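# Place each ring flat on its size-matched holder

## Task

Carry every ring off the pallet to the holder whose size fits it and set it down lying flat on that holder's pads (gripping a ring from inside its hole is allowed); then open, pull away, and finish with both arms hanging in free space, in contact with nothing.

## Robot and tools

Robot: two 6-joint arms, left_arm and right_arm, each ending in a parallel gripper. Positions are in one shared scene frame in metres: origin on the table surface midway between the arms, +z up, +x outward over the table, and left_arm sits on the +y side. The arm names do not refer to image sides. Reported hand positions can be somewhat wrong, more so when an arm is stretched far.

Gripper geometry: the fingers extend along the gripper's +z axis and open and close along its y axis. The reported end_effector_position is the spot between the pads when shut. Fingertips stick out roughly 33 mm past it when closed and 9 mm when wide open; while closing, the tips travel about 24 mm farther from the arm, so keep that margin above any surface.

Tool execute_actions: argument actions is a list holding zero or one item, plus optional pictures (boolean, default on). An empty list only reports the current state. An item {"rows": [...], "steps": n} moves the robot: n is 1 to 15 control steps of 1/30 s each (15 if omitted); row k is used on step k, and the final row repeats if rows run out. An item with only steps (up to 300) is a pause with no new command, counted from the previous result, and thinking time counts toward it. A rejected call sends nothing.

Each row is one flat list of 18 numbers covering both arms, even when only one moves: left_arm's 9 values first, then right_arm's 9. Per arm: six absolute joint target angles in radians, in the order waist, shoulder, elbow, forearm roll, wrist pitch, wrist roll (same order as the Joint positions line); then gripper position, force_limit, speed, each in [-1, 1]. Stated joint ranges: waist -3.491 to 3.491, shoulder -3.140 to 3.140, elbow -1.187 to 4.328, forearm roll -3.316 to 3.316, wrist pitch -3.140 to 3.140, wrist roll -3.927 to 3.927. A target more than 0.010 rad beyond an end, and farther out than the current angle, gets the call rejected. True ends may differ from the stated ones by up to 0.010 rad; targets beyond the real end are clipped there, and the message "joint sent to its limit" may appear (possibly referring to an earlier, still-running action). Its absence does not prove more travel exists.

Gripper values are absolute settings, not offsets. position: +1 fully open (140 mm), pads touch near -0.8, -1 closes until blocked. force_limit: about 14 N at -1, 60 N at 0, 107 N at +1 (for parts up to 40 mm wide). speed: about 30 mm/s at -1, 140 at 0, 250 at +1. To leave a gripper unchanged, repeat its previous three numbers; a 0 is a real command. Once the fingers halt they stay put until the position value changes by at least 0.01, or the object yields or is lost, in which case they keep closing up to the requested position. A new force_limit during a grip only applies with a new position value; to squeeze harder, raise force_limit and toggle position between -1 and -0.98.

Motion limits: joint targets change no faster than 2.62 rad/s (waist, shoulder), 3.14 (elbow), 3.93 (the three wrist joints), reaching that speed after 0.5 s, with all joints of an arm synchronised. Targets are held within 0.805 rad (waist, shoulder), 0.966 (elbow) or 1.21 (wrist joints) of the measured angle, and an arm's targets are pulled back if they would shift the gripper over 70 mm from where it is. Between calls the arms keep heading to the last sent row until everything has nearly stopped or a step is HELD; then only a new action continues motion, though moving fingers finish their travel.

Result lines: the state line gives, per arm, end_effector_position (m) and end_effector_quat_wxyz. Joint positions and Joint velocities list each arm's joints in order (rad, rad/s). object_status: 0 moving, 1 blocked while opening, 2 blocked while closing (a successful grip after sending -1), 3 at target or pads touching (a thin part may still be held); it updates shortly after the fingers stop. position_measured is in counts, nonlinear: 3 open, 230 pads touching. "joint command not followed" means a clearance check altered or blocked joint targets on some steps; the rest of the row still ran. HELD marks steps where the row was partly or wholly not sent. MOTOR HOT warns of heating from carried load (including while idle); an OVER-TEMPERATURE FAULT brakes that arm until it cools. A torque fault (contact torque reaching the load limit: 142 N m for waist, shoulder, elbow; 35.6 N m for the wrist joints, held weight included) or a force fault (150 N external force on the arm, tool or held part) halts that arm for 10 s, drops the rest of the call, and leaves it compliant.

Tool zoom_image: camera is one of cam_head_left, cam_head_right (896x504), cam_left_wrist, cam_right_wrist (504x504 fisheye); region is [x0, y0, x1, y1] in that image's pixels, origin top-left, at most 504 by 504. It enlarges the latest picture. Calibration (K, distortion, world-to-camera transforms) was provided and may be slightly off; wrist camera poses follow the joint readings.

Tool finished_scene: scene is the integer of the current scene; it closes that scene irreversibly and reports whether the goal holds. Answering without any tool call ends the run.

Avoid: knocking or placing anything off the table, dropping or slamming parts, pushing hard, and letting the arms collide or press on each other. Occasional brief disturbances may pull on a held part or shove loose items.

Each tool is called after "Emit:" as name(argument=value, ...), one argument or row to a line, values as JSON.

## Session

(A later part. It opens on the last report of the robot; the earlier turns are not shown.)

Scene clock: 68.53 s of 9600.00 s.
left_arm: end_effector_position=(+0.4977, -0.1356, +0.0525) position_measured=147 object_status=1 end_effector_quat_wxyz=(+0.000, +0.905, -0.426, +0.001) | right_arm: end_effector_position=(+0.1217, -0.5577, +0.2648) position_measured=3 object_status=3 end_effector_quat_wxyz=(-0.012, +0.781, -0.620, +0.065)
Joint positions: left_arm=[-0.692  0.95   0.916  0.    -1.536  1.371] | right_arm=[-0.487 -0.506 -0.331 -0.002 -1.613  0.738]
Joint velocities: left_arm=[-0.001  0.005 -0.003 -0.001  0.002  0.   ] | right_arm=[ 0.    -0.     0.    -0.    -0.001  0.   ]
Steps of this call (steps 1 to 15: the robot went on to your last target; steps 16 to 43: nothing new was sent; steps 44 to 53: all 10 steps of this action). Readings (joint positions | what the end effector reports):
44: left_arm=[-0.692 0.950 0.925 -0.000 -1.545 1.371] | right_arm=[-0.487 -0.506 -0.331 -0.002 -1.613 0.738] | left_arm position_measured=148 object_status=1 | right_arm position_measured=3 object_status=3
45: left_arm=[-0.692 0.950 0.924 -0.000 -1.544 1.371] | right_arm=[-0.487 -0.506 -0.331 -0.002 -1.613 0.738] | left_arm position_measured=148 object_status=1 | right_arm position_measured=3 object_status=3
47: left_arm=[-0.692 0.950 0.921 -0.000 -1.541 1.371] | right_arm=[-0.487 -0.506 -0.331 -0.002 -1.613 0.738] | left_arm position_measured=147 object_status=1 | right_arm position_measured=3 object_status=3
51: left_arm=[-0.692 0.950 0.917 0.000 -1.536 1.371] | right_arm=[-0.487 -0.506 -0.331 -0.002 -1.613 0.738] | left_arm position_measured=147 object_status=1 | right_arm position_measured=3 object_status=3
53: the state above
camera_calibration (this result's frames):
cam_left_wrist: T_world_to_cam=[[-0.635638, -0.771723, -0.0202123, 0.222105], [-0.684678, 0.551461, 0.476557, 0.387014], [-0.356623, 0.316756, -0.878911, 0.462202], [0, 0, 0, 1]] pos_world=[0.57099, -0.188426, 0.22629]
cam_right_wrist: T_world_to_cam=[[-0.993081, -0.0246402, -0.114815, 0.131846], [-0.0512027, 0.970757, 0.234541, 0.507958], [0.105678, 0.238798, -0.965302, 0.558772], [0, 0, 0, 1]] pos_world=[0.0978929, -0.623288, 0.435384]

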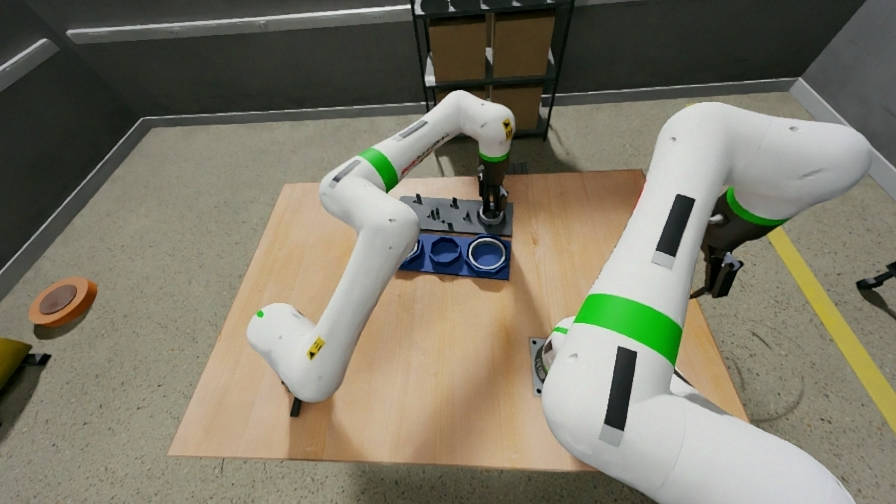

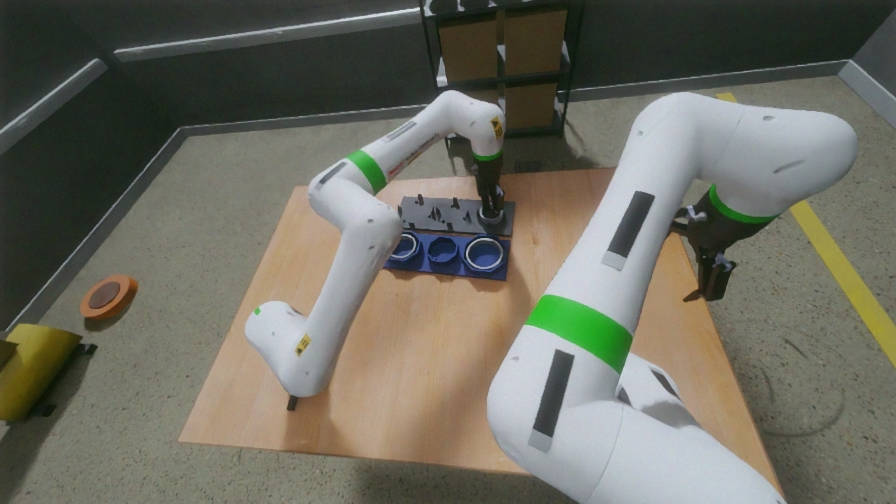

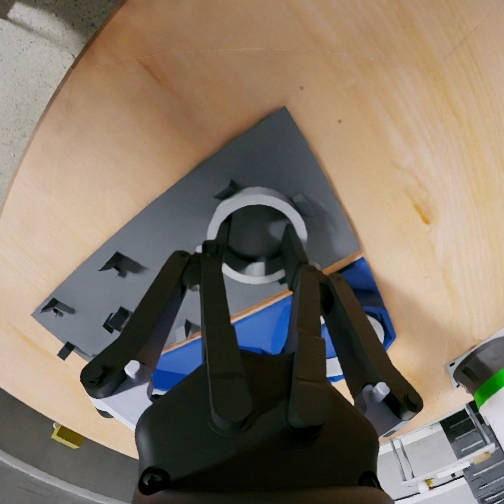

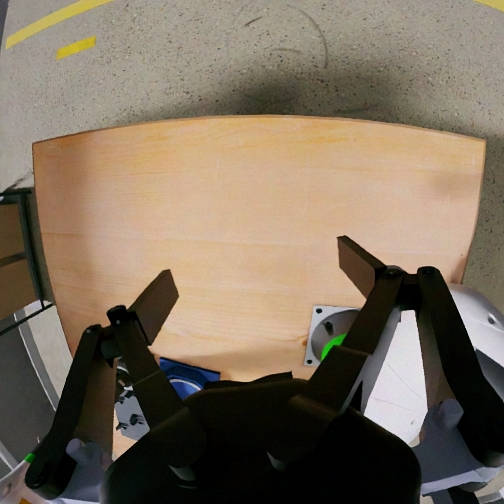

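Emit:
execute_actions(
  actions=[
    {"rows":[[-0.6925,0.9505,0.9205,0,-1.5408,1.371,-0.3,0.6,0,-0.487,-0.506,-0.331,-0.002,-1.613,0.738,1,0,0]],"steps":7},
  ],
  pictures=false,
)

Emit:
execute_actions(
  actions=[
    {"rows":[[-0.6925,0.9523,1.0078,0,-1.6263,1.371,-0.3,0.6,0,-0.487,-0.506,-0.331,-0.002,-1.613,0.738,1,0,0]],"steps":10},
  ],
)

Emit:
zoom_image(
  camera="cam_left_wrist",
  region=[195, 160, 321, 286],
)

Scene clock: 70.07 s of 9600.00 s.
left_arm: end_effector_position=(+0.4971, -0.1351, +0.0526) position_measured=167 object_status=0 end_effector_quat_wxyz=(-0.001, +0.905, -0.426, -0.001) | right_arm: end_effector_position=(+0.1217, -0.5577, +0.2648) position_measured=3 object_status=3 end_effector_quat_wxyz=(-0.012, +0.781, -0.620, +0.065)
Joint positions: left_arm=[-0.693  0.951  0.92  -0.001 -1.541  1.371] | right_arm=[-0.487 -0.506 -0.331 -0.002 -1.613  0.738]
Joint velocities: left_arm=[ 0.001 -0.011  0.007 -0.    -0.     0.   ] | right_arm=[-0.  0. -0. -0.  0.  0.]
Steps of this call (steps 1 to 15: the robot went on to your last target; steps 16 to 39: nothing new was sent; steps 40 to 46: all 7 steps of this action). Readings (joint positions | what the end effector reports):
40: left_arm=[-0.693 0.951 0.916 0.000 -1.536 1.371] | right_arm=[-0.487 -0.506 -0.331 -0.002 -1.613 0.738] | left_arm position_measured=147 object_status=0 | right_arm position_measured=3 object_status=3
41: left_arm=[-0.693 0.951 0.917 -0.000 -1.538 1.371] | right_arm=[-0.487 -0.506 -0.331 -0.002 -1.613 0.738] | left_arm position_measured=147 object_status=0 | right_arm position_measured=3 object_status=3
43: left_arm=[-0.693 0.953 0.918 -0.001 -1.540 1.371] | right_arm=[-0.487 -0.506 -0.331 -0.002 -1.613 0.738] | left_arm position_measured=164 object_status=0 | right_arm position_measured=3 object_status=3
46: the state above

Scene clock: 70.40 s of 9600.00 s.
left_arm: end_effector_position=(+0.4974, -0.1355, +0.0900) position_measured=167 object_status=3 end_effector_quat_wxyz=(+0.000, +0.905, -0.426, -0.000) | right_arm: end_effector_position=(+0.1217, -0.5577, +0.2648) position_measured=3 object_status=3 end_effector_quat_wxyz=(-0.012, +0.781, -0.620, +0.065)
Joint positions: left_arm=[-0.693  0.952  1.008  0.    -1.626  1.371] | right_arm=[-0.487 -0.506 -0.331 -0.002 -1.613  0.738]
Joint velocities: left_arm=[ 0.     0.007 -0.001  0.    -0.003  0.   ] | right_arm=[-0.     0.    -0.001 -0.001 -0.     0.   ]
Steps of this call (steps 1 to 10: all 10 steps of this action). Readings (joint positions | what the end effector reports):
1: left_arm=[-0.693 0.951 0.920 -0.001 -1.541 1.371] | right_arm=[-0.487 -0.506 -0.331 -0.002 -1.613 0.738] | left_arm position_measured=167 object_status=0 | right_arm position_measured=3 object_status=3
2: left_arm=[-0.693 0.951 0.923 -0.001 -1.544 1.371] | right_arm=[-0.487 -0.506 -0.331 -0.002 -1.613 0.738] | left_arm position_measured=167 object_status=0 | right_arm position_measured=3 object_status=3
4: left_arm=[-0.693 0.952 0.948 -0.001 -1.568 1.371] | right_arm=[-0.487 -0.506 -0.331 -0.002 -1.613 0.738] | left_arm position_measured=167 object_status=0 | right_arm position_measured=3 object_status=3
8: left_arm=[-0.693 0.952 1.007 0.000 -1.625 1.371] | right_arm=[-0.487 -0.506 -0.331 -0.002 -1.613 0.738] | left_arm position_measured=167 object_status=3 | right_arm position_measured=3 object_status=3
10: the state above
camera_calibration (this result's frames):
cam_left_wrist: T_world_to_cam=[[-0.635764, -0.771621, -0.0201494, 0.222819], [-0.684149, 0.551222, 0.477593, 0.368514], [-0.357413, 0.317421, -0.87835, 0.4954], [0, 0, 0, 1]] pos_world=[0.570842, -0.188452, 0.263625]
cam_right_wrist: T_world_to_cam=[[-0.993081, -0.02464, -0.114814, 0.131846], [-0.0512024, 0.970757, 0.234542, 0.507958], [0.105678, 0.238798, -0.965302, 0.558772], [0, 0, 0, 1]] pos_world=[0.0978928, -0.623288, 0.435384]

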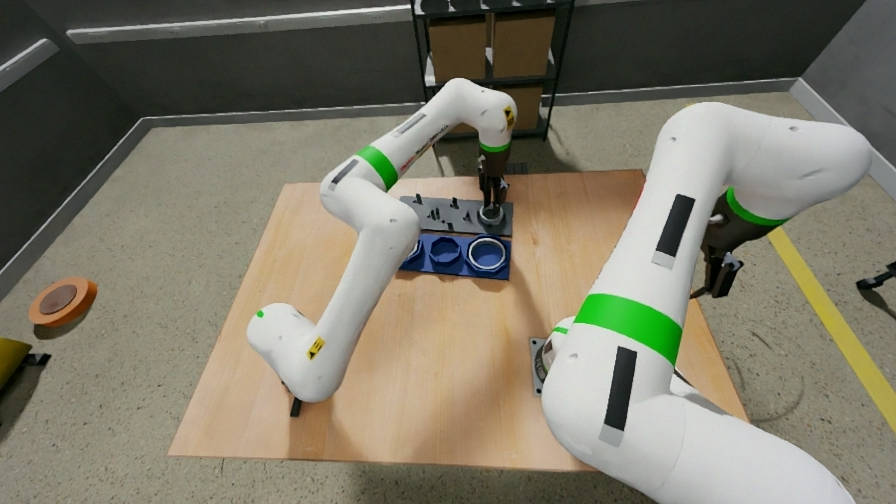

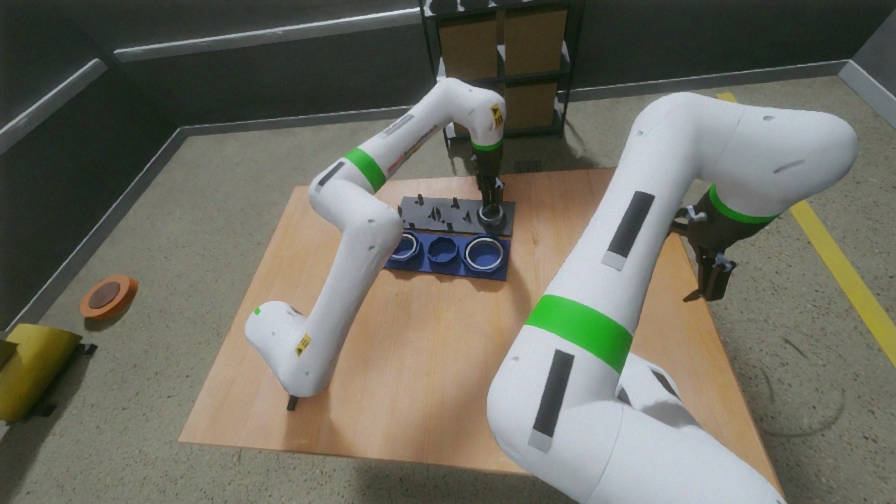

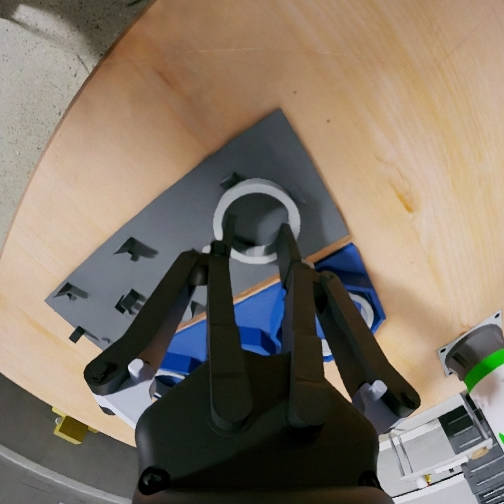

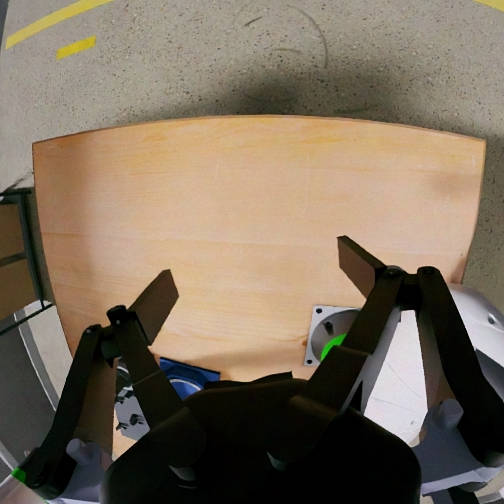

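Region (195, 160, 321, 286) of cam_left_wrist's 504x504 image, scaled by 4.000, with more detail than that image has.

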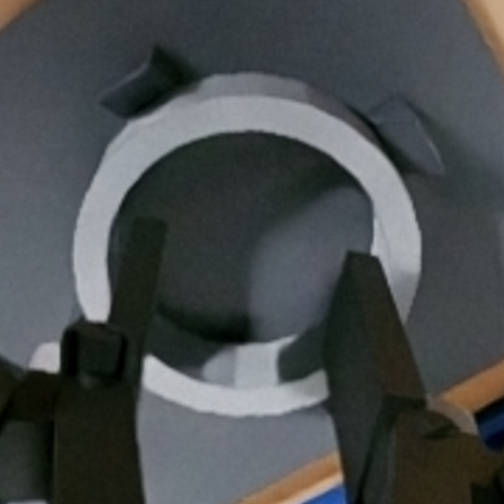

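Emit:
execute_actions(
  actions=[
    {"rows":[[-0.842,0.5612,0.3607,0,-1.3703,1.52,0.05,0.6,0,-0.487,-0.506,-0.331,-0.002,-1.613,0.738,1,0,0]],"steps":15},
  ],
  pictures=false,
)

Emit:
execute_actions(
  actions=[
    {"steps":10},
  ],
)

Emit:
zoom_image(
  camera="cam_left_wrist",
  region=[175, 140, 343, 308],
)

Scene clock: 73.23 s of 9600.00 s.
left_arm: end_effector_position=(+0.3740, -0.1290, +0.0945) position_measured=123 object_status=3 end_effector_quat_wxyz=(-0.000, +0.905, -0.426, +0.000) | right_arm: end_effector_position=(+0.1217, -0.5577, +0.2648) position_measured=3 object_status=3 end_effector_quat_wxyz=(-0.012, +0.781, -0.620, +0.065)
Joint positions: left_arm=[-0.8    0.67   0.542 -0.    -1.442  1.478] | right_arm=[-0.487 -0.506 -0.331 -0.002 -1.613  0.738]
Joint velocities: left_arm=[-0.284 -0.742 -1.231 -0.     0.482  0.282] | right_arm=[-0.    -0.     0.001 -0.     0.     0.   ]
Steps of this call (steps 1 to 15: the robot went on to your last target; steps 16 to 70: nothing new was sent; steps 71 to 85: all 15 steps of this action). Readings (joint positions | what the end effector reports):
71: left_arm=[-0.692 0.952 1.008 -0.000 -1.626 1.371] | right_arm=[-0.487 -0.506 -0.331 -0.002 -1.613 0.738] | left_arm position_measured=167 object_status=0 | right_arm position_measured=3 object_status=3
72: left_arm=[-0.693 0.951 1.006 -0.000 -1.626 1.372] | right_arm=[-0.487 -0.506 -0.331 -0.002 -1.613 0.738] | left_arm position_measured=165 object_status=0 | right_arm position_measured=3 object_status=3
74: left_arm=[-0.699 0.936 0.981 -0.000 -1.615 1.377] | right_arm=[-0.487 -0.506 -0.331 -0.002 -1.613 0.738] | left_arm position_measured=150 object_status=0 | right_arm position_measured=3 object_status=3
78: left_arm=[-0.730 0.855 0.847 -0.000 -1.562 1.408] | right_arm=[-0.487 -0.506 -0.331 -0.002 -1.613 0.738] | left_arm position_measured=123 object_status=0 | right_arm position_measured=3 object_status=3
85: the state above

Scene clock: 73.57 s of 9600.00 s.
left_arm: end_effector_position=(+0.3217, -0.1140, +0.0899) position_measured=123 object_status=3 end_effector_quat_wxyz=(-0.000, +0.905, -0.426, +0.000) | right_arm: end_effector_position=(+0.1217, -0.5577, +0.2648) position_measured=3 object_status=3 end_effector_quat_wxyz=(-0.012, +0.781, -0.620, +0.065)
Joint positions: left_arm=[-0.842  0.561  0.361 -0.    -1.37   1.52 ] | right_arm=[-0.487 -0.506 -0.331 -0.002 -1.613  0.738]
Joint velocities: left_arm=[-0.    -0.001  0.    -0.001  0.001  0.   ] | right_arm=[-0.  0. -0.  0. -0. -0.]
Steps of this call (steps 1 to 10: the robot went on to your last target). Readings (joint positions | what the end effector reports):
1: left_arm=[-0.810 0.646 0.501 -0.000 -1.426 1.488] | right_arm=[-0.487 -0.506 -0.331 -0.002 -1.613 0.738] | left_arm position_measured=123 object_status=3 | right_arm position_measured=3 object_status=3
2: left_arm=[-0.819 0.622 0.462 -0.000 -1.410 1.497] | right_arm=[-0.487 -0.506 -0.331 -0.002 -1.613 0.738] | left_arm position_measured=123 object_status=3 | right_arm position_measured=3 object_status=3
4: left_arm=[-0.833 0.586 0.402 -0.000 -1.387 1.510] | right_arm=[-0.487 -0.506 -0.331 -0.002 -1.613 0.738] | left_arm position_measured=123 object_status=3 | right_arm position_measured=3 object_status=3
8: left_arm=[-0.842 0.561 0.361 -0.000 -1.370 1.520] | right_arm=[-0.487 -0.506 -0.331 -0.002 -1.613 0.738] | left_arm position_measured=123 object_status=3 | right_arm position_measured=3 object_status=3
10: the state above
camera_calibration (this result's frames):
cam_left_wrist: T_world_to_cam=[[-0.636058, -0.77137, -0.0204515, 0.127893], [-0.684051, 0.551395, 0.477533, 0.236493], [-0.357078, 0.317728, -0.878376, 0.425639], [0, 0, 0, 1]] pos_world=[0.395107, -0.166986, 0.263554]
cam_right_wrist: T_world_to_cam=[[-0.993081, -0.0246402, -0.114814, 0.131846], [-0.0512026, 0.970757, 0.234541, 0.507958], [0.105678, 0.238797, -0.965302, 0.558772], [0, 0, 0, 1]] pos_world=[0.0978929, -0.623288, 0.435384]

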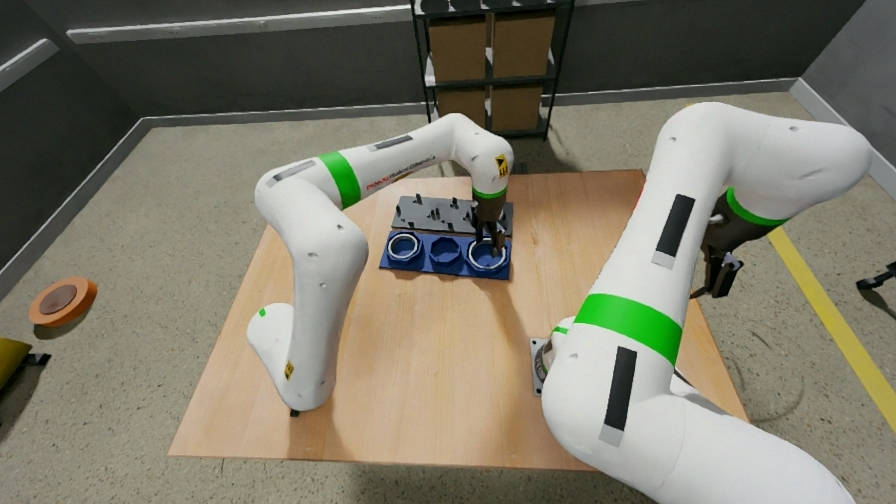

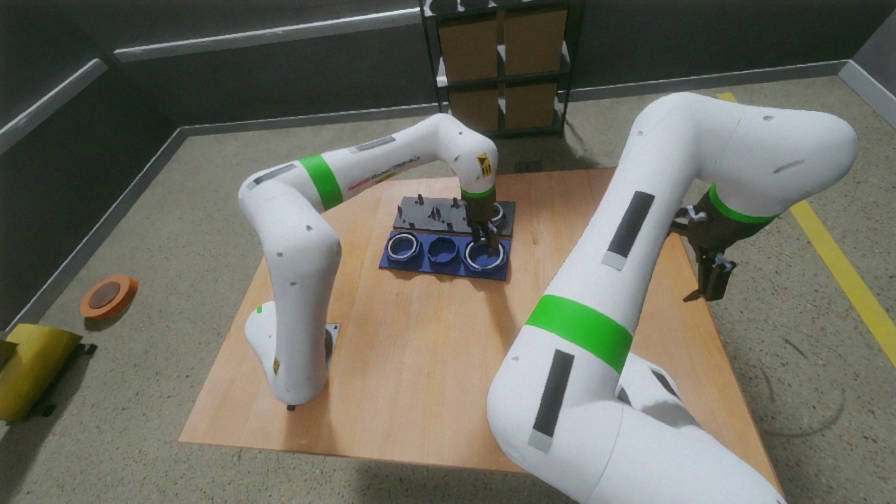

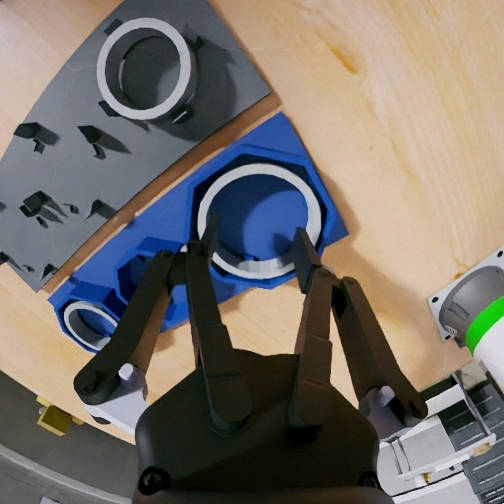

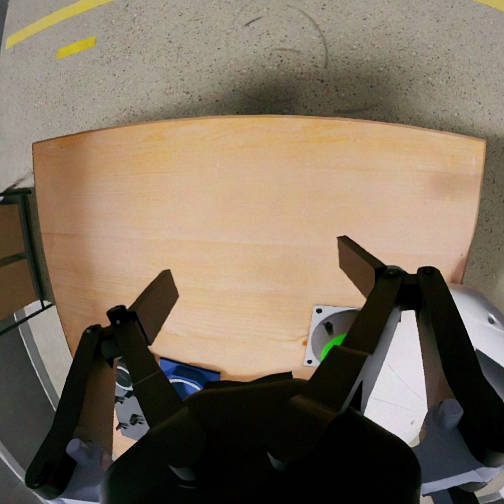

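Region (175, 140, 343, 308) of cam_left_wrist's 504x504 image, scaled by 3.000, with more detail than that image has.

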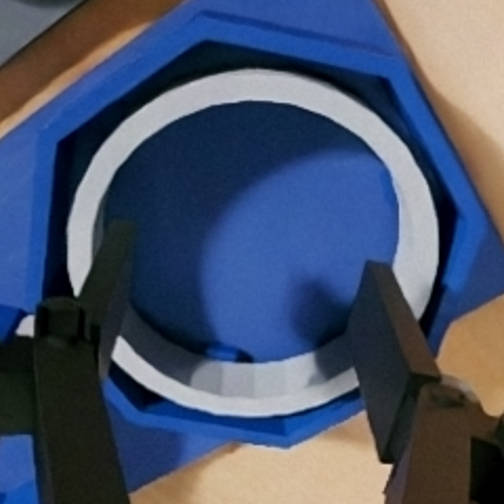

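Emit:
execute_actions(
  actions=[
    {"rows":[[-0.8446,0.5914,0.3065,0,-1.2859,1.523,0.1,0.6,0,-0.487,-0.506,-0.331,-0.002,-1.613,0.738,1,0,0]],"steps":9},
  ],
  pictures=false,
)

Emit:
execute_actions(
  actions=[
    {"rows":[[-0.8446,0.5914,0.3065,0,-1.2859,1.523,1,0.7,-0.5,-0.487,-0.506,-0.331,-0.002,-1.613,0.738,1,0,0]],"steps":14},
  ],
)

Emit:
zoom_image(
  camera="cam_left_wrist",
  region=[165, 140, 353, 328],
)

Scene clock: 76.27 s of 9600.00 s.
left_arm: end_effector_position=(+0.3211, -0.1161, +0.0479) position_measured=117 object_status=3 end_effector_quat_wxyz=(+0.000, +0.905, -0.426, -0.000) | right_arm: end_effector_position=(+0.1217, -0.5577, +0.2648) position_measured=3 object_status=3 end_effector_quat_wxyz=(-0.012, +0.781, -0.620, +0.065)
Joint positions: left_arm=[-0.845  0.591  0.306  0.    -1.286  1.523] | right_arm=[-0.487 -0.506 -0.331 -0.002 -1.613  0.738]
Joint velocities: left_arm=[-0.    -0.002  0.001 -0.     0.004  0.   ] | right_arm=[ 0.     0.     0.    -0.001  0.     0.001]
Steps of this call (steps 1 to 30: the robot went on to your last target; steps 31 to 72: nothing new was sent; steps 73 to 81: all 9 steps of this action). Readings (joint positions | what the end effector reports):
73: left_arm=[-0.842 0.561 0.361 0.000 -1.370 1.520] | right_arm=[-0.487 -0.506 -0.331 -0.002 -1.613 0.738] | left_arm position_measured=123 object_status=0 | right_arm position_measured=3 object_status=3
74: left_arm=[-0.842 0.562 0.359 0.000 -1.367 1.520] | right_arm=[-0.487 -0.506 -0.331 -0.002 -1.613 0.738] | left_arm position_measured=121 object_status=0 | right_arm position_measured=3 object_status=3
76: left_arm=[-0.843 0.573 0.339 0.000 -1.335 1.521] | right_arm=[-0.487 -0.506 -0.331 -0.002 -1.613 0.738] | left_arm position_measured=117 object_status=0 | right_arm position_measured=3 object_status=3
80: left_arm=[-0.845 0.592 0.306 0.000 -1.286 1.523] | right_arm=[-0.487 -0.506 -0.331 -0.002 -1.613 0.738] | left_arm position_measured=117 object_status=3 | right_arm position_measured=3 object_status=3
81: the state above

Scene clock: 76.73 s of 9600.00 s.
left_arm: end_effector_position=(+0.3212, -0.1161, +0.0479) position_measured=82 object_status=0 end_effector_quat_wxyz=(+0.000, +0.905, -0.426, +0.000) | right_arm: end_effector_position=(+0.1217, -0.5577, +0.2648) position_measured=3 object_status=3 end_effector_quat_wxyz=(-0.012, +0.781, -0.620, +0.065)
Joint positions: left_arm=[-0.845  0.591  0.306  0.    -1.286  1.523] | right_arm=[-0.487 -0.506 -0.331 -0.002 -1.613  0.738]
Joint velocities: left_arm=[-0.     0.001 -0.    -0.     0.     0.   ] | right_arm=[ 0.     0.     0.    -0.     0.    -0.001]
Steps of this call (steps 1 to 14: all 14 steps of this action). Readings (joint positions | what the end effector reports):
1: left_arm=[-0.845 0.591 0.306 0.000 -1.286 1.523] | right_arm=[-0.487 -0.506 -0.331 -0.002 -1.613 0.738] | left_arm position_measured=117 object_status=0 | right_arm position_measured=3 object_status=3
2: left_arm=[-0.845 0.591 0.306 0.000 -1.286 1.523] | right_arm=[-0.487 -0.506 -0.331 -0.002 -1.613 0.738] | left_arm position_measured=115 object_status=0 | right_arm position_measured=3 object_status=3
4: left_arm=[-0.845 0.591 0.306 0.000 -1.286 1.523] | right_arm=[-0.487 -0.506 -0.331 -0.002 -1.613 0.738] | left_arm position_measured=106 object_status=0 | right_arm position_measured=3 object_status=3
8: left_arm=[-0.845 0.591 0.306 0.000 -1.286 1.523] | right_arm=[-0.487 -0.506 -0.331 -0.002 -1.613 0.738] | left_arm position_measured=88 object_status=0 | right_arm position_measured=3 object_status=3
14: the state above
camera_calibration (this result's frames):
cam_left_wrist: T_world_to_cam=[[-0.635846, -0.771547, -0.020363, 0.124979], [-0.684171, 0.551234, 0.477548, 0.257375], [-0.357226, 0.317579, -0.87837, 0.389309], [0, 0, 0, 1]] pos_world=[0.394627, -0.169083, 0.221593]
cam_right_wrist: T_world_to_cam=[[-0.993081, -0.02464, -0.114814, 0.131846], [-0.0512024, 0.970757, 0.234542, 0.507958], [0.105678, 0.238798, -0.965302, 0.558772], [0, 0, 0, 1]] pos_world=[0.0978928, -0.623288, 0.435384]

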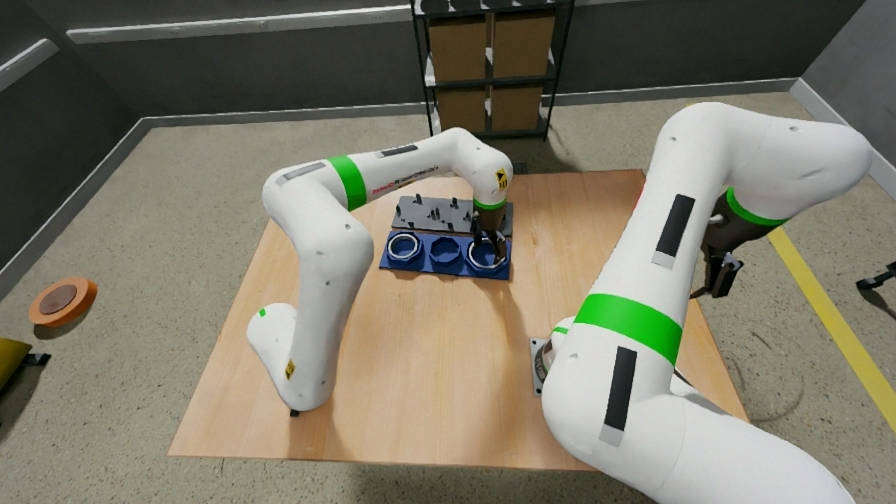

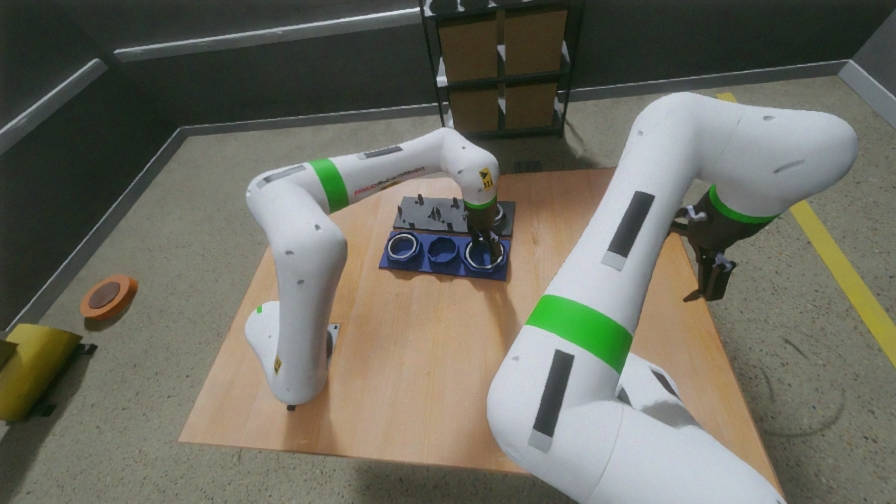

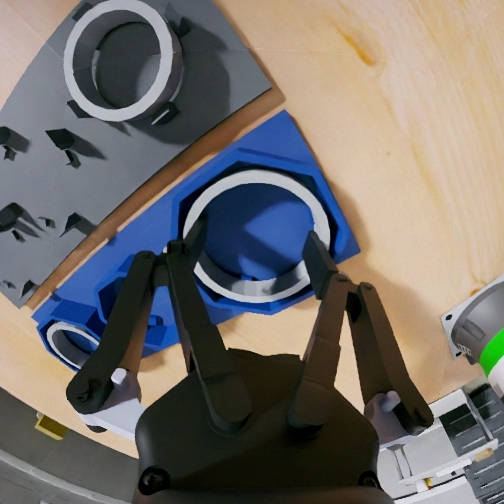

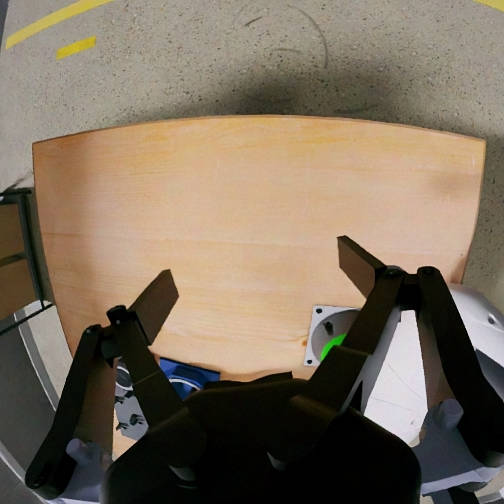

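Region (165, 140, 353, 328) of cam_left_wrist's 504x504 image, scaled by 2.681, with more detail than that image has.

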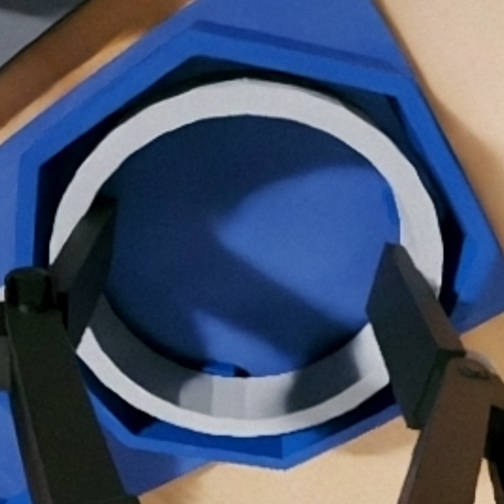

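Emit:
execute_actions(
  actions=[
    {"rows":[[-0.8446,0.5606,0.3835,0,-1.3937,1.523,1,0.7,-0.5,-0.487,-0.506,-0.331,-0.002,-1.613,0.738,1,0,0]],"steps":8},
  ],
  pictures=false,
)

Emit:
execute_actions(
  actions=[
    {"rows":[[-0.2687,0.4501,0.197,0,-1.3177,0.947,1,0.7,-0.5,-0.487,-0.506,-0.331,-0.002,-1.613,0.738,1,0,0]],"steps":15},
  ],
  pictures=false,
)

Emit:
execute_actions(
  actions=[
    {"steps":20},
  ],
)

Emit:
zoom_image(
  camera="cam_left_wrist",
  region=[175, 140, 343, 308],
)

Scene clock: 79.57 s of 9600.00 s.
left_arm: end_effector_position=(+0.3216, -0.1163, +0.0999) position_measured=82 object_status=1 end_effector_quat_wxyz=(+0.000, +0.905, -0.426, +0.001) | right_arm: end_effector_position=(+0.1217, -0.5577, +0.2648) position_measured=3 object_status=3 end_effector_quat_wxyz=(-0.012, +0.781, -0.620, +0.065)
Joint positions: left_arm=[-0.845  0.56   0.383 -0.    -1.392  1.523] | right_arm=[-0.487 -0.506 -0.331 -0.002 -1.613  0.738]
Joint velocities: left_arm=[ 0.    -0.018  0.056 -0.001 -0.081 -0.   ] | right_arm=[0.    0.    0.001 0.001 0.    0.   ]
Steps of this call (steps 1 to 15: the robot went on to your last target; steps 16 to 77: nothing new was sent; steps 78 to 85: all 8 steps of this action). Readings (joint positions | what the end effector reports):
78: left_arm=[-0.845 0.591 0.307 -0.000 -1.286 1.523] | right_arm=[-0.487 -0.506 -0.331 -0.002 -1.613 0.738] | left_arm position_measured=82 object_status=1 | right_arm position_measured=3 object_status=3
79: left_arm=[-0.845 0.591 0.309 -0.000 -1.290 1.523] | right_arm=[-0.487 -0.506 -0.331 -0.002 -1.613 0.738] | left_arm position_measured=82 object_status=1 | right_arm position_measured=3 object_status=3
81: left_arm=[-0.845 0.582 0.331 -0.000 -1.321 1.523] | right_arm=[-0.487 -0.506 -0.331 -0.002 -1.613 0.738] | left_arm position_measured=82 object_status=1 | right_arm position_measured=3 object_status=3
85: the state above

Scene clock: 80.07 s of 9600.00 s.
left_arm: end_effector_position=(+0.4449, +0.0102, +0.0953) position_measured=82 object_status=1 end_effector_quat_wxyz=(-0.000, +0.905, -0.426, +0.000) | right_arm: end_effector_position=(+0.1217, -0.5577, +0.2648) position_measured=3 object_status=3 end_effector_quat_wxyz=(-0.012, +0.781, -0.620, +0.065)
Joint positions: left_arm=[-0.564  0.507  0.292 -0.    -1.355  1.243] | right_arm=[-0.487 -0.506 -0.331 -0.002 -1.613  0.738]
Joint velocities: left_arm=[ 0.706 -0.135 -0.227  0.001  0.089 -0.701] | right_arm=[-0.    -0.    -0.     0.    -0.     0.001]
Steps of this call (steps 1 to 15: all 15 steps of this action). Readings (joint positions | what the end effector reports):
1: left_arm=[-0.845 0.560 0.384 -0.000 -1.393 1.523] | right_arm=[-0.487 -0.506 -0.331 -0.002 -1.613 0.738] | left_arm position_measured=82 object_status=1 | right_arm position_measured=3 object_status=3
2: left_arm=[-0.843 0.560 0.383 -0.000 -1.393 1.522] | right_arm=[-0.487 -0.506 -0.331 -0.002 -1.613 0.738] | left_arm position_measured=82 object_status=1 | right_arm position_measured=3 object_status=3
4: left_arm=[-0.822 0.556 0.375 -0.000 -1.388 1.500] | right_arm=[-0.487 -0.506 -0.331 -0.002 -1.613 0.738] | left_arm position_measured=82 object_status=1 | right_arm position_measured=3 object_status=3
8: left_arm=[-0.730 0.539 0.345 -0.000 -1.376 1.408] | right_arm=[-0.487 -0.506 -0.331 -0.002 -1.613 0.738] | left_arm position_measured=82 object_status=1 | right_arm position_measured=3 object_status=3
15: the state above

Scene clock: 80.73 s of 9600.00 s.
left_arm: end_effector_position=(+0.5277, +0.1690, +0.0900) position_measured=82 object_status=1 end_effector_quat_wxyz=(+0.000, +0.905, -0.426, +0.000) | right_arm: end_effector_position=(+0.1217, -0.5577, +0.2648) position_measured=3 object_status=3 end_effector_quat_wxyz=(-0.012, +0.781, -0.620, +0.065)
Joint positions: left_arm=[-0.269  0.45   0.197  0.    -1.318  0.947] | right_arm=[-0.487 -0.506 -0.331 -0.002 -1.613  0.738]
Joint velocities: left_arm=[ 0.003  0.001  0.001 -0.001 -0.001 -0.   ] | right_arm=[ 0.    -0.     0.    -0.001  0.     0.   ]
Steps of this call (steps 1 to 20: the robot went on to your last target). Readings (joint positions | what the end effector reports):
1: left_arm=[-0.541 0.502 0.285 -0.000 -1.352 1.219] | right_arm=[-0.487 -0.506 -0.331 -0.002 -1.613 0.738] | left_arm position_measured=82 object_status=1 | right_arm position_measured=3 object_status=3
2: left_arm=[-0.517 0.498 0.277 -0.000 -1.349 1.195] | right_arm=[-0.487 -0.506 -0.331 -0.002 -1.613 0.738] | left_arm position_measured=82 object_status=1 | right_arm position_measured=3 object_status=3
4: left_arm=[-0.469 0.489 0.261 -0.000 -1.343 1.147] | right_arm=[-0.487 -0.506 -0.331 -0.002 -1.613 0.738] | left_arm position_measured=82 object_status=1 | right_arm position_measured=3 object_status=3
8: left_arm=[-0.372 0.470 0.230 -0.000 -1.331 1.050] | right_arm=[-0.487 -0.506 -0.331 -0.002 -1.613 0.738] | left_arm position_measured=82 object_status=1 | right_arm position_measured=3 object_status=3
20: the state above
camera_calibration (this result's frames):
cam_left_wrist: T_world_to_cam=[[-0.636056, -0.771378, -0.0202172, 0.477161], [-0.684008, 0.551499, 0.477474, 0.221245], [-0.357163, 0.317529, -0.878413, 0.409421], [0, 0, 0, 1]] pos_world=[0.601065, 0.116051, 0.263649]
cam_right_wrist: T_world_to_cam=[[-0.993081, -0.0246399, -0.114814, 0.131846], [-0.0512024, 0.970757, 0.234542, 0.507958], [0.105678, 0.238798, -0.965302, 0.558772], [0, 0, 0, 1]] pos_world=[0.0978928, -0.623288, 0.435384]

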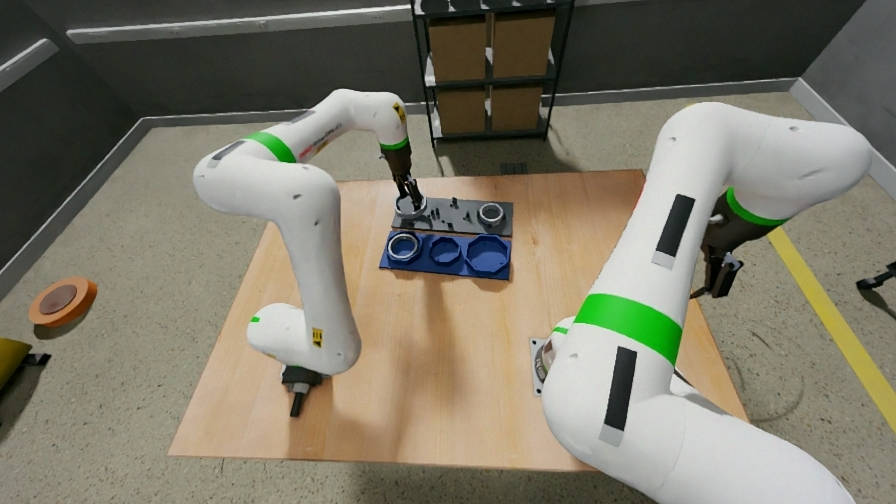

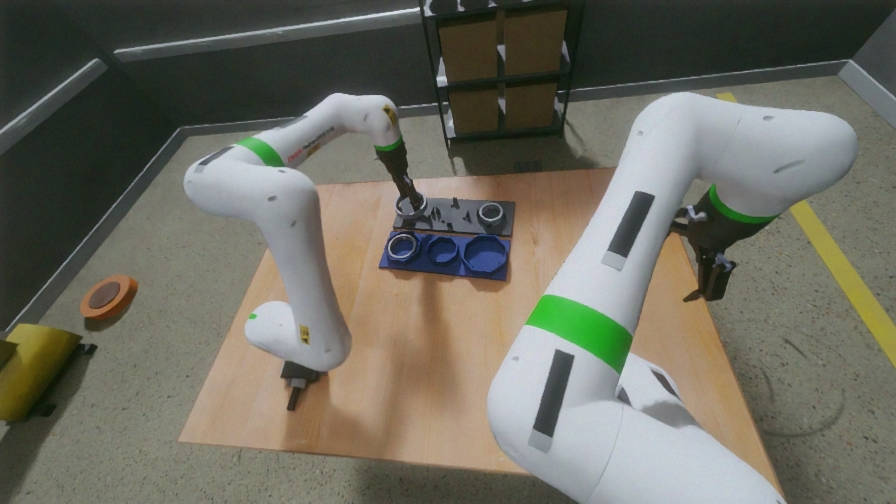

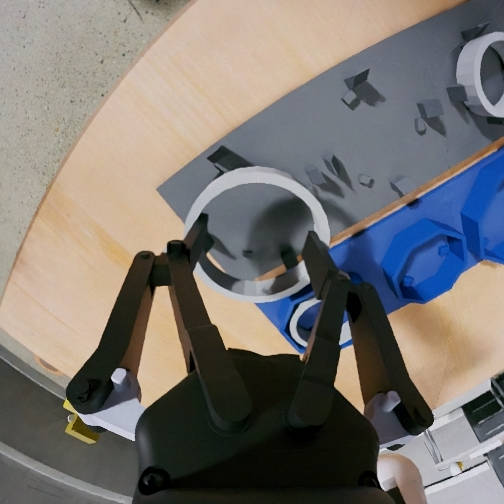

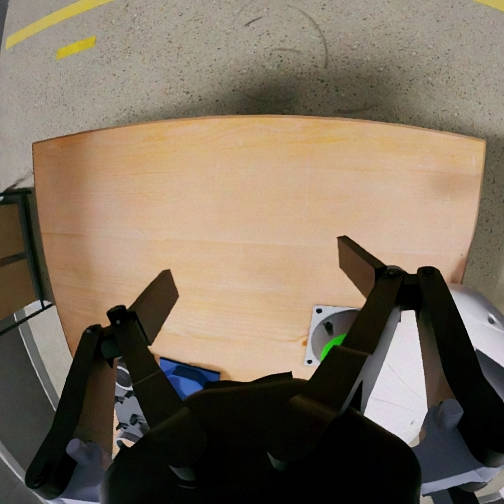

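Region (175, 140, 343, 308) of cam_left_wrist's 504x504 image, scaled by 3.000, with more detail than that image has.

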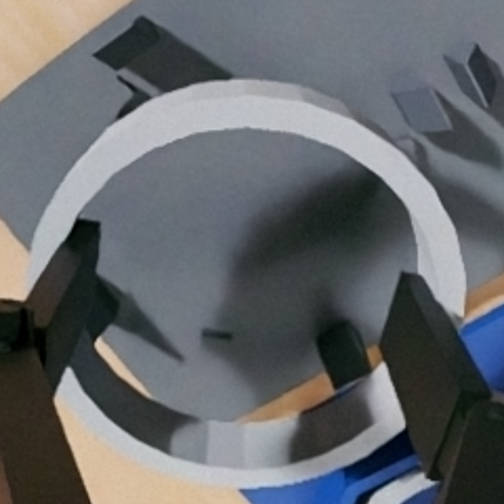

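Emit:
execute_actions(
  actions=[
    {"rows":[[-0.2757,0.4822,0.2,0,-1.2886,0.954,1,0.7,-0.5,-0.487,-0.506,-0.331,-0.002,-1.613,0.738,1,0,0]],"steps":10},
  ],
)

Emit:
zoom_image(
  camera="cam_left_wrist",
  region=[175, 140, 343, 308],
)

Emit:
zoom_image(
  camera="cam_head_left",
  region=[375, 180, 455, 240],
)

Scene clock: 83.70 s of 9600.00 s.
left_arm: end_effector_position=(+0.5338, +0.1634, +0.0718) position_measured=82 object_status=1 end_effector_quat_wxyz=(-0.000, +0.905, -0.426, -0.000) | right_arm: end_effector_position=(+0.1217, -0.5577, +0.2648) position_measured=3 object_status=3 end_effector_quat_wxyz=(-0.012, +0.781, -0.620, +0.065)
Joint positions: left_arm=[-0.276  0.482  0.2   -0.    -1.289  0.954] | right_arm=[-0.487 -0.506 -0.331 -0.002 -1.613  0.738]
Joint velocities: left_arm=[-0.     0.     0.001  0.     0.     0.   ] | right_arm=[ 0.     0.     0.001  0.001  0.001 -0.   ]
Steps of this call (steps 1 to 15: the robot went on to your last target; steps 16 to 79: nothing new was sent; steps 80 to 89: all 10 steps of this action). Readings (joint positions | what the end effector reports):
80: left_arm=[-0.269 0.450 0.197 -0.000 -1.318 0.947] | right_arm=[-0.487 -0.506 -0.331 -0.002 -1.613 0.738] | left_arm position_measured=82 object_status=1 | right_arm position_measured=3 object_status=3
81: left_arm=[-0.269 0.452 0.197 -0.000 -1.316 0.947] | right_arm=[-0.487 -0.506 -0.331 -0.002 -1.613 0.738] | left_arm position_measured=82 object_status=1 | right_arm position_measured=3 object_status=3
83: left_arm=[-0.273 0.471 0.198 -0.000 -1.299 0.951] | right_arm=[-0.487 -0.506 -0.331 -0.002 -1.613 0.738] | left_arm position_measured=82 object_status=1 | right_arm position_measured=3 object_status=3
87: left_arm=[-0.276 0.482 0.200 -0.000 -1.289 0.954] | right_arm=[-0.487 -0.506 -0.331 -0.002 -1.613 0.738] | left_arm position_measured=82 object_status=1 | right_arm position_measured=3 object_status=3
89: the state above
camera_calibration (this result's frames):
cam_left_wrist: T_world_to_cam=[[-0.635934, -0.771473, -0.0204334, 0.476335], [-0.683993, 0.551166, 0.477881, 0.237296], [-0.35741, 0.317877, -0.878187, 0.397518], [0, 0, 0, 1]] pos_world=[0.607304, 0.110329, 0.245429]
cam_right_wrist: T_world_to_cam=[[-0.993081, -0.02464, -0.114814, 0.131846], [-0.0512025, 0.970757, 0.234541, 0.507958], [0.105678, 0.238797, -0.965302, 0.558772], [0, 0, 0, 1]] pos_world=[0.0978928, -0.623288, 0.435384]

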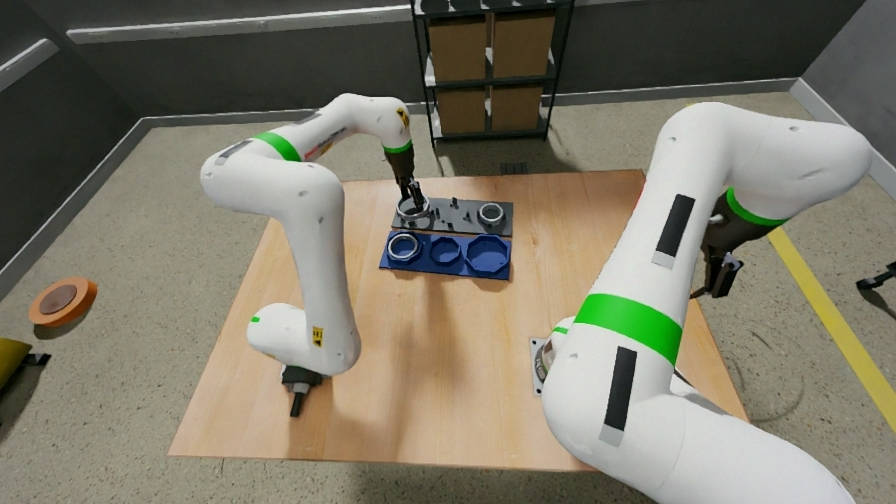

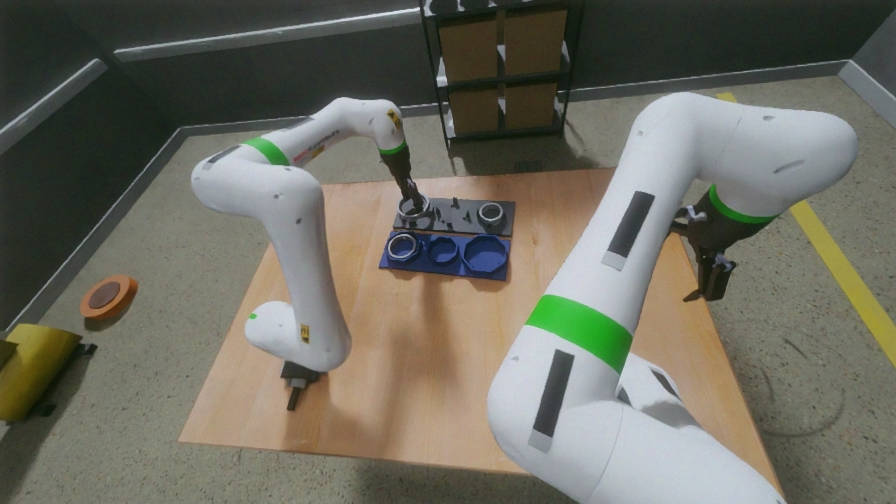

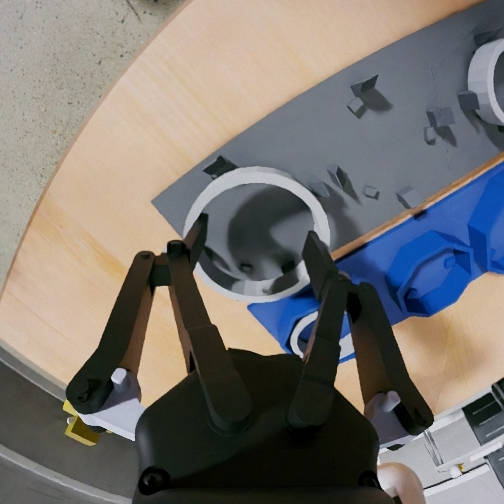

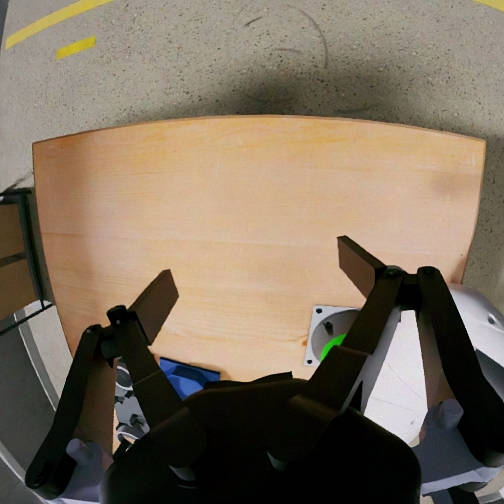

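Region (175, 140, 343, 308) of cam_left_wrist's 504x504 image, scaled by 3.000, with more detail than that image has.

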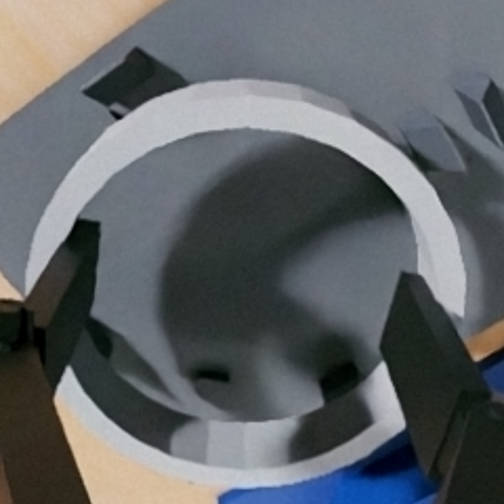

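Region (375, 180, 455, 240) of cam_head_left's 896x504 image, scaled by 6.300, with more detail than that image has; it fills the top 378 rows of this view, and the rest is white.

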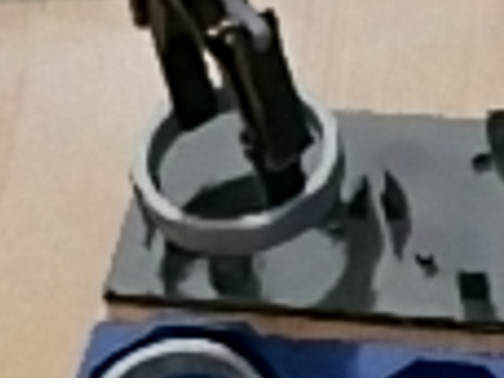

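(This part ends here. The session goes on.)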